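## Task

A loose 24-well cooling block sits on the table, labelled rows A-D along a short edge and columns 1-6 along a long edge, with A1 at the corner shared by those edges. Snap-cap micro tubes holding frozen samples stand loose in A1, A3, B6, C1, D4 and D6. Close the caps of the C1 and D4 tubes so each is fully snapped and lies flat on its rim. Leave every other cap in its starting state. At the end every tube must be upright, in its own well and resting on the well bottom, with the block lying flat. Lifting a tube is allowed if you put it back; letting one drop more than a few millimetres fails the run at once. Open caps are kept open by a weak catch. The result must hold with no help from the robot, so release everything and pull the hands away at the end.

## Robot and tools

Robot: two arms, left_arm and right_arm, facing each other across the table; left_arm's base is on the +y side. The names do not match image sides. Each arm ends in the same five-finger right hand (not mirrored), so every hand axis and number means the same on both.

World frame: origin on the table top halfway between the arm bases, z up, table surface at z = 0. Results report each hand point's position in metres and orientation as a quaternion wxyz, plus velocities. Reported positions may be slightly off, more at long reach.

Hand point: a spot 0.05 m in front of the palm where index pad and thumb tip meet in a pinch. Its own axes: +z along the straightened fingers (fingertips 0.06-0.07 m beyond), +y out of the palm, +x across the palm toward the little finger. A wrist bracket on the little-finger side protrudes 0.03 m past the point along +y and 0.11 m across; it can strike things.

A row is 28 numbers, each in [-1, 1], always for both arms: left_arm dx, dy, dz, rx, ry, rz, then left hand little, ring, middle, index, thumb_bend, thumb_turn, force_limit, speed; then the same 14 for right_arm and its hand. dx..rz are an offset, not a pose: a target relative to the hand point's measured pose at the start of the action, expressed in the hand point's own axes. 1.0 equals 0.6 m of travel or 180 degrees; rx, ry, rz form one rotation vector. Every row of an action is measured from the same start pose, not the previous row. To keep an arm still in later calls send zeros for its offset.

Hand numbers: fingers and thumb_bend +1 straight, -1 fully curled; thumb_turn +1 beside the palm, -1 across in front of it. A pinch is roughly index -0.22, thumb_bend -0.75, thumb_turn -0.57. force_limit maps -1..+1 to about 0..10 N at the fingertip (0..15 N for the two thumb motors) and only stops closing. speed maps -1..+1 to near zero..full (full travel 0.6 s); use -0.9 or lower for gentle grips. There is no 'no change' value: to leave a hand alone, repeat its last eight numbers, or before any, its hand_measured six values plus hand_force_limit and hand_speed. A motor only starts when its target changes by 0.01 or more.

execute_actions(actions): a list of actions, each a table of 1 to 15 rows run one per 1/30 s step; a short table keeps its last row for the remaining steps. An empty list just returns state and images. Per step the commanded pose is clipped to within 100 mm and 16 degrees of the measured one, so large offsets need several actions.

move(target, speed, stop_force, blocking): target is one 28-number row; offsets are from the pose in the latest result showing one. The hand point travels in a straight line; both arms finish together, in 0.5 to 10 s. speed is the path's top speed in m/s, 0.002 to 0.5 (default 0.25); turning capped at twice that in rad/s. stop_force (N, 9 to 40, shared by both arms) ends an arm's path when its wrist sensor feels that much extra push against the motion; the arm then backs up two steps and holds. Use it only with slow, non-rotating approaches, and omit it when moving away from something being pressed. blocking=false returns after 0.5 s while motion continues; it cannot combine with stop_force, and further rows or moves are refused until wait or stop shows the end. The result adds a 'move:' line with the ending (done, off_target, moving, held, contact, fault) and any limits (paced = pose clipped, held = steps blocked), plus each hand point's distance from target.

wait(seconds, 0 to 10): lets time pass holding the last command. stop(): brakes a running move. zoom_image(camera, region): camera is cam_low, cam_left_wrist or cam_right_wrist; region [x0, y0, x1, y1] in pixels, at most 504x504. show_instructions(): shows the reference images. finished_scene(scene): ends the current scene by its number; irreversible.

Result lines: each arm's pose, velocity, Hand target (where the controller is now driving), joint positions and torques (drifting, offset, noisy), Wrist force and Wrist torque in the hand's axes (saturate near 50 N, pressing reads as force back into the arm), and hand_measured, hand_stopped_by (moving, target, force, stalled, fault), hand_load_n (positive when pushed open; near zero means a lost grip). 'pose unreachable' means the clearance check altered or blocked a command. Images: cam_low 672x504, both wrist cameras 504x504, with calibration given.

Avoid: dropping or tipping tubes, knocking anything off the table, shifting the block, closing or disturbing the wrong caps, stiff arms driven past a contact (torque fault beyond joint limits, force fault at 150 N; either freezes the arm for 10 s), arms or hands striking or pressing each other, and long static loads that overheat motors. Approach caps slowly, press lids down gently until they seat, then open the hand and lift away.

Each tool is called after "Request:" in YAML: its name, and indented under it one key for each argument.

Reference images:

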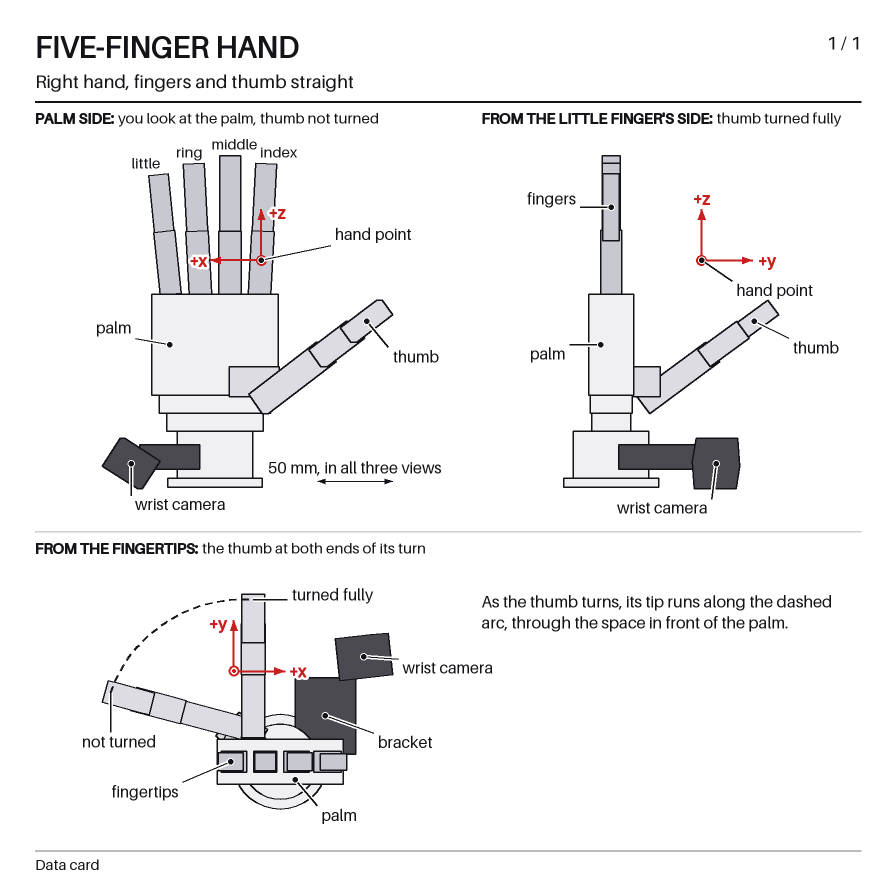

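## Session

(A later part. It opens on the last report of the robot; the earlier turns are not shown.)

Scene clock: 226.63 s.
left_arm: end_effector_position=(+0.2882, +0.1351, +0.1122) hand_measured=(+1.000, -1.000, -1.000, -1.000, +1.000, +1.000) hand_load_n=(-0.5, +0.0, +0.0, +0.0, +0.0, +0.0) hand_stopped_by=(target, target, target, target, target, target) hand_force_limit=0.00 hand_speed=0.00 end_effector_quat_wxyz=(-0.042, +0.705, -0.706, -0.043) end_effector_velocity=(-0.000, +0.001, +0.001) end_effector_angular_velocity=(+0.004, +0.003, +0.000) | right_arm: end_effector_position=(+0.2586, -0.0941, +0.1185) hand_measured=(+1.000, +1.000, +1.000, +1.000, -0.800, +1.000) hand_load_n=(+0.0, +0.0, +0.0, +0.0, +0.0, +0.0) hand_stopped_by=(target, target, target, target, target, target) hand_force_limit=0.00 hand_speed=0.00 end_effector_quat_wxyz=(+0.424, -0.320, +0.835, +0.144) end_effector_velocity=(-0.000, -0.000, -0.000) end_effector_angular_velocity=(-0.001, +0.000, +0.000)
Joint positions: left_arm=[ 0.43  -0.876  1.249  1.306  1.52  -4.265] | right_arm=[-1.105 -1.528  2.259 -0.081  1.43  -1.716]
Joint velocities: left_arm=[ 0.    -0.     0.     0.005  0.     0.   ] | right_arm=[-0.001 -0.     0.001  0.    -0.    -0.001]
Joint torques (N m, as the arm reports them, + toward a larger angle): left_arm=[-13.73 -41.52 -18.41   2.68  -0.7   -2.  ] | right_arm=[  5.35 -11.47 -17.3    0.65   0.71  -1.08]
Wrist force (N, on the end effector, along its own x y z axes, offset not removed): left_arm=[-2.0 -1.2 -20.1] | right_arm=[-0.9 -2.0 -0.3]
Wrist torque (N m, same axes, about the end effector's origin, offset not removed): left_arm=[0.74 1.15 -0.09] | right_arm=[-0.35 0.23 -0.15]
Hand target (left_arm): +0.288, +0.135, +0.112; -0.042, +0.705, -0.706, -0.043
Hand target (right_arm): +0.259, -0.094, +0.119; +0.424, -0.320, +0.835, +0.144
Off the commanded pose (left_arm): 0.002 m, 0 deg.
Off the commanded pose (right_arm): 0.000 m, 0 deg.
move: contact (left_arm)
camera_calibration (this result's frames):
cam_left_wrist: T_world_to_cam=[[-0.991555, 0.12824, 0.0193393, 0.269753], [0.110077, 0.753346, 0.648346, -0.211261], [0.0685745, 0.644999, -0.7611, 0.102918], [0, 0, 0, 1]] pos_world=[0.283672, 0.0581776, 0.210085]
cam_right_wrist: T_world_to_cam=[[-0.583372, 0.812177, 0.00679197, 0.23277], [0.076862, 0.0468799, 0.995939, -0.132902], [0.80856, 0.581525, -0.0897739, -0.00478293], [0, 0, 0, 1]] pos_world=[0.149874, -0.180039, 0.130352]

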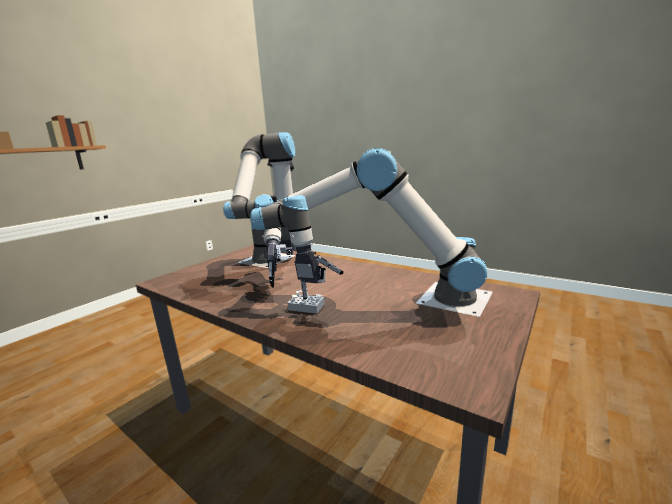

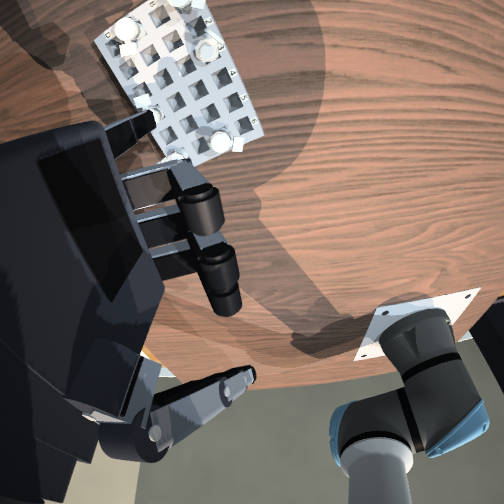

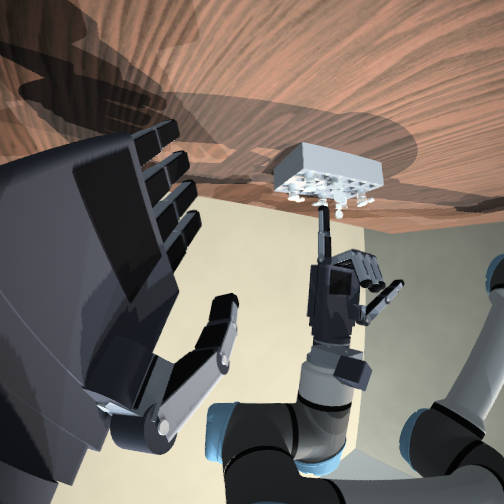

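Request:
move:
  target: [-0.012,0,-0.0993,0,0,0, 1,-1,-1,-1,1,1,0,0, 0,0,0,0,0,0, 1,1,1,1,-0.8,1,0,0]
  speed: 0.06

Request:
zoom_image:
  camera: "cam_right_wrist"
  region: [275, 165, 345, 225]

Request:
zoom_image:
  camera: "cam_right_wrist"
  region: [265, 135, 395, 230]

Request:
zoom_image:
  camera: "cam_left_wrist"
  region: [120, 0, 290, 170]

Scene clock: 230.50 s.
left_arm: end_effector_position=(+0.2883, +0.1352, +0.1719) hand_measured=(+1.000, -1.000, -1.000, -1.000, +1.000, +1.000) hand_load_n=(+0.0, +0.0, +0.0, +0.0, +0.0, +0.0) hand_stopped_by=(target, target, target, target, target, target) hand_force_limit=0.00 hand_speed=0.00 end_effector_quat_wxyz=(-0.042, +0.705, -0.706, -0.043) end_effector_velocity=(-0.000, -0.000, +0.003) end_effector_angular_velocity=(-0.000, +0.001, +0.001) | right_arm: end_effector_position=(+0.2586, -0.0941, +0.1185) hand_measured=(+1.000, +1.000, +1.000, +1.000, -0.800, +1.000) hand_load_n=(+0.0, +0.0, +0.0, +0.0, +0.0, +0.0) hand_stopped_by=(target, target, target, target, target, target) hand_force_limit=0.00 hand_speed=0.00 end_effector_quat_wxyz=(+0.424, -0.320, +0.835, +0.144) end_effector_velocity=(+0.000, -0.001, +0.000) end_effector_angular_velocity=(+0.001, +0.000, -0.002)
Joint positions: left_arm=[ 0.43  -0.922  1.167  1.434  1.519 -4.265] | right_arm=[-1.105 -1.528  2.259 -0.081  1.43  -1.716]
Joint velocities: left_arm=[ 0.    -0.001 -0.005  0.006  0.001 -0.   ] | right_arm=[-0.002 -0.001  0.001 -0.    -0.001  0.001]
Joint torques (N m, as the arm reports them, + toward a larger angle): left_arm=[ 14.87 -57.86 -27.99   4.39  -2.51   1.55] | right_arm=[  5.28 -11.26 -17.     0.66   0.72  -1.07]
Wrist force (N, on the end effector, along its own x y z axes, offset not removed): left_arm=[1.8 -2.7 1.2] | right_arm=[-1.7 -0.7 1.4]
Wrist torque (N m, same axes, about the end effector's origin, offset not removed): left_arm=[-0.43 -0.37 0.19] | right_arm=[-0.32 0.27 -0.12]
Hand target (left_arm): +0.288, +0.135, +0.172; -0.042, +0.705, -0.706, -0.043
Hand target (right_arm): +0.259, -0.094, +0.119; +0.424, -0.320, +0.835, +0.144
Off the commanded pose (left_arm): 0.000 m, 0 deg.
Off the commanded pose (right_arm): 0.000 m, 0 deg.
move: done
camera_calibration (this result's frames):
cam_left_wrist: T_world_to_cam=[[-0.991555, 0.128242, 0.019322, 0.268674], [0.110069, 0.753359, 0.648333, -0.250051], [0.0685872, 0.644984, -0.761112, 0.148332], [0, 0, 0, 1]] pos_world=[0.283754, 0.0582512, 0.269822]
cam_right_wrist: T_world_to_cam=[[-0.583372, 0.812177, 0.00679189, 0.23277], [0.0768619, 0.0468799, 0.995939, -0.132902], [0.80856, 0.581525, -0.0897738, -0.00478301], [0, 0, 0, 1]] pos_world=[0.149874, -0.180039, 0.130352]

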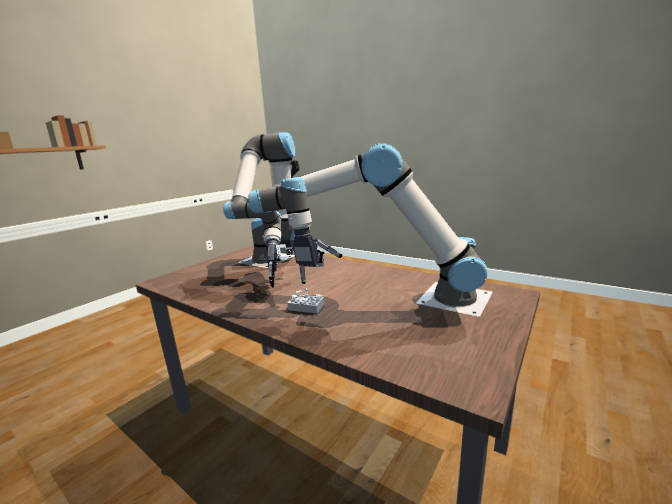

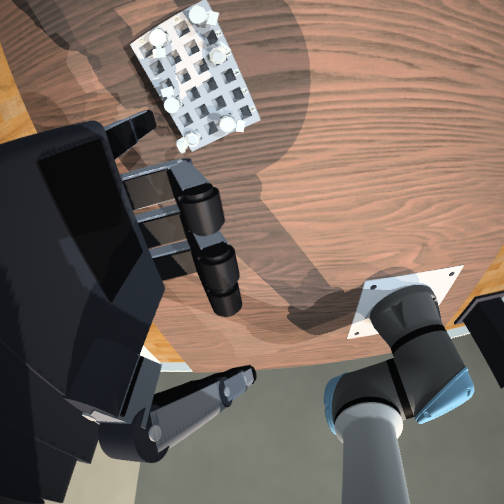

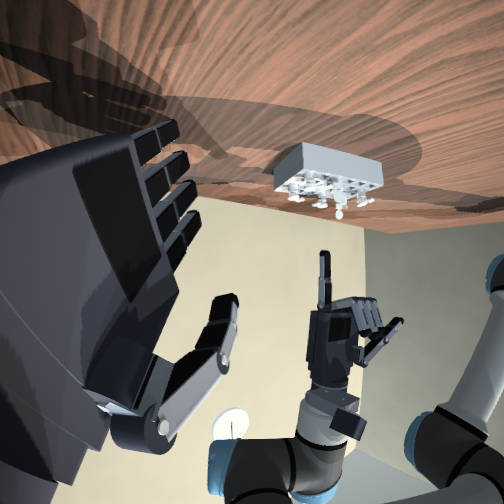

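Region (275, 165, 345, 225) of cam_right_wrist's 504x504 image, scaled by 7.200, with more detail than that image has; it fills the top 432 rows of this view, and the rest is white.

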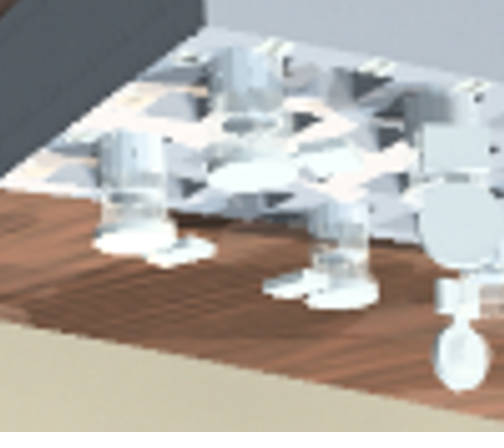

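Region (265, 135, 395, 230) of cam_right_wrist's 504x504 image, scaled by 3.877, with more detail than that image has; it fills the top 368 rows of this view, and the rest is white.

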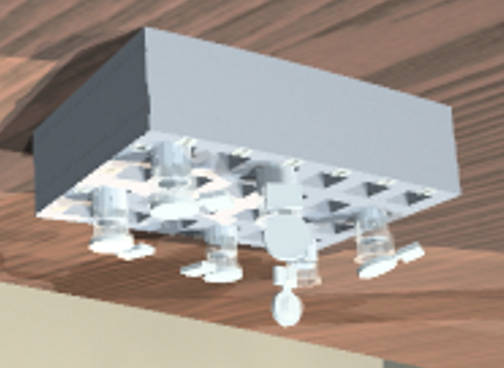

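Region (120, 0, 290, 170) of cam_left_wrist's 504x504 image, scaled by 2.965, with more detail than that image has.

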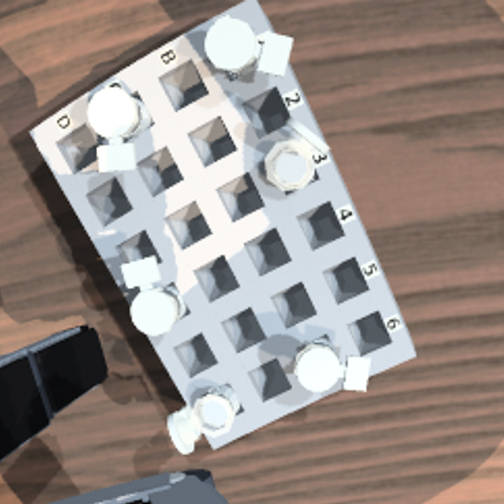

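Request:
zoom_image:
  camera: "cam_right_wrist"
  region: [282, 178, 332, 212]

Region (282, 178, 332, 212) of cam_right_wrist's 504x504 image, scaled by 10.080, with more detail than that image has; it fills the top 343 rows of this view, and the rest is white.

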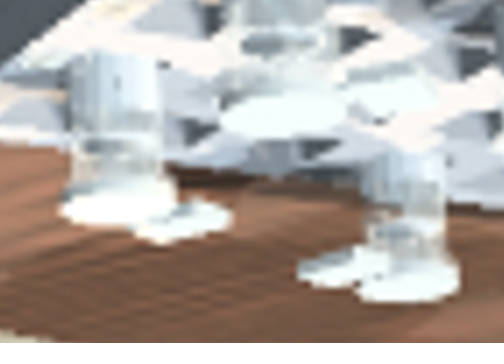

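Request:
move:
  target: [-0.272,0.083,-0.1686,0,0,0, 1,-1,-1,-1,1,1,0,0, -0.077,-0.035,-0.173,0,0,0, 1,1,1,1,-0.8,1,0,0]
  speed: 0.2

Scene clock: 239.83 s.
left_arm: end_effector_position=(+0.2390, +0.2850, +0.2918) hand_measured=(+1.000, -1.000, -1.000, -1.000, +1.000, +1.000) hand_load_n=(+0.0, +0.0, +0.0, +0.0, +0.0, +0.0) hand_stopped_by=(target, target, target, target, target, target) hand_force_limit=0.00 hand_speed=0.00 end_effector_quat_wxyz=(-0.042, +0.705, -0.706, -0.043) end_effector_velocity=(-0.000, +0.001, +0.001) end_effector_angular_velocity=(-0.002, -0.001, -0.000) | right_arm: end_effector_position=(+0.2289, -0.1437, +0.2181) hand_measured=(+1.000, +1.000, +1.000, +1.000, -0.800, +1.000) hand_load_n=(+0.0, +0.0, +0.0, +0.0, +0.0, +0.0) hand_stopped_by=(target, target, target, target, target, target) hand_force_limit=0.00 hand_speed=0.00 end_effector_quat_wxyz=(+0.424, -0.320, +0.835, +0.144) end_effector_velocity=(-0.000, -0.002, +0.001) end_effector_angular_velocity=(-0.001, +0.001, -0.001)
Joint positions: left_arm=[ 0.484 -1.334  1.461  1.55   1.514 -4.212] | right_arm=[-1.254 -1.858  2.241  0.286  1.312 -1.809]
Joint velocities: left_arm=[ 0.001 -0.005  0.002  0.001 -0.     0.001] | right_arm=[-0.007 -0.005  0.     0.007 -0.004 -0.005]
Joint torques (N m, as the arm reports them, + toward a larger angle): left_arm=[ 15.74 -40.53 -12.94   4.88  -2.58   1.41] | right_arm=[ -8.59 -15.23 -24.82   2.17  -1.92  -1.74]
Wrist force (N, on the end effector, along its own x y z axes, offset not removed): left_arm=[-2.3 -0.2 -1.8] | right_arm=[-1.8 -1.9 0.0]
Wrist torque (N m, same axes, about the end effector's origin, offset not removed): left_arm=[-0.08 0.34 -0.26] | right_arm=[-0.39 0.43 -0.21]
Hand target (left_arm): +0.239, +0.285, +0.292; -0.042, +0.705, -0.706, -0.043
Hand target (right_arm): +0.229, -0.144, +0.218; +0.424, -0.320, +0.835, +0.144
Off the commanded pose (left_arm): 0.000 m, 0 deg.
Off the commanded pose (right_arm): 0.000 m, 0 deg.
move: done
camera_calibration (this result's frames):
cam_left_wrist: T_world_to_cam=[[-0.991556, 0.128238, 0.0192967, 0.198298], [0.110041, 0.753275, 0.648435, -0.435249], [0.0686184, 0.645083, -0.761025, 0.146286], [0, 0, 0, 1]] pos_world=[0.23448, 0.208066, 0.389732]
cam_right_wrist: T_world_to_cam=[[-0.583285, 0.812237, 0.00701282, 0.254978], [0.0769934, 0.0466918, 0.995938, -0.22751], [0.80861, 0.581456, -0.0897716, 0.0570611], [0, 0, 0, 1]] pos_world=[0.120102, -0.229658, 0.229921]

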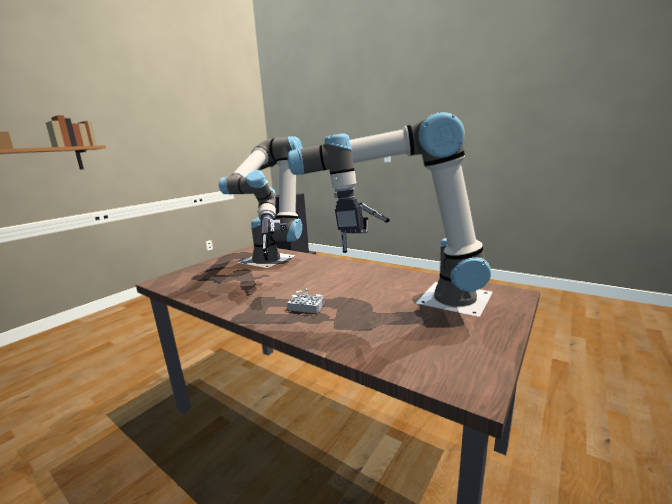

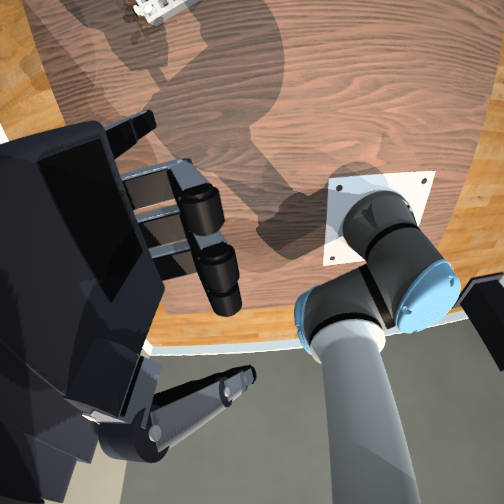

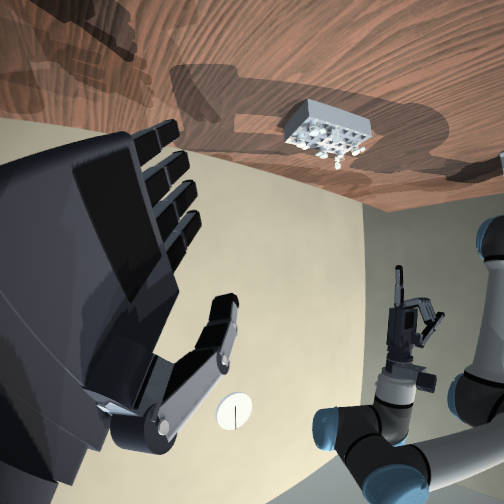

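Request:
zoom_image:
  camera: "cam_right_wrist"
  region: [275, 90, 385, 180]

Region (275, 90, 385, 180) of cam_right_wrist's 504x504 image, scaled by 4.582, with more detail than that image has; it fills the top 412 rows of this view, and the rest is white.

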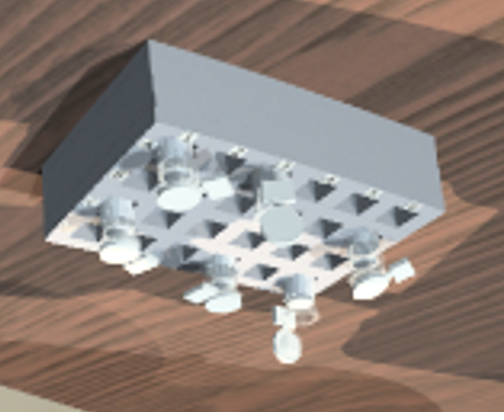

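C1 and D4 are closed flat, the other lids are unchanged, and both arms are clear.

Request:
finished_scene:
  scene: 1

The scene is finished: the task was done.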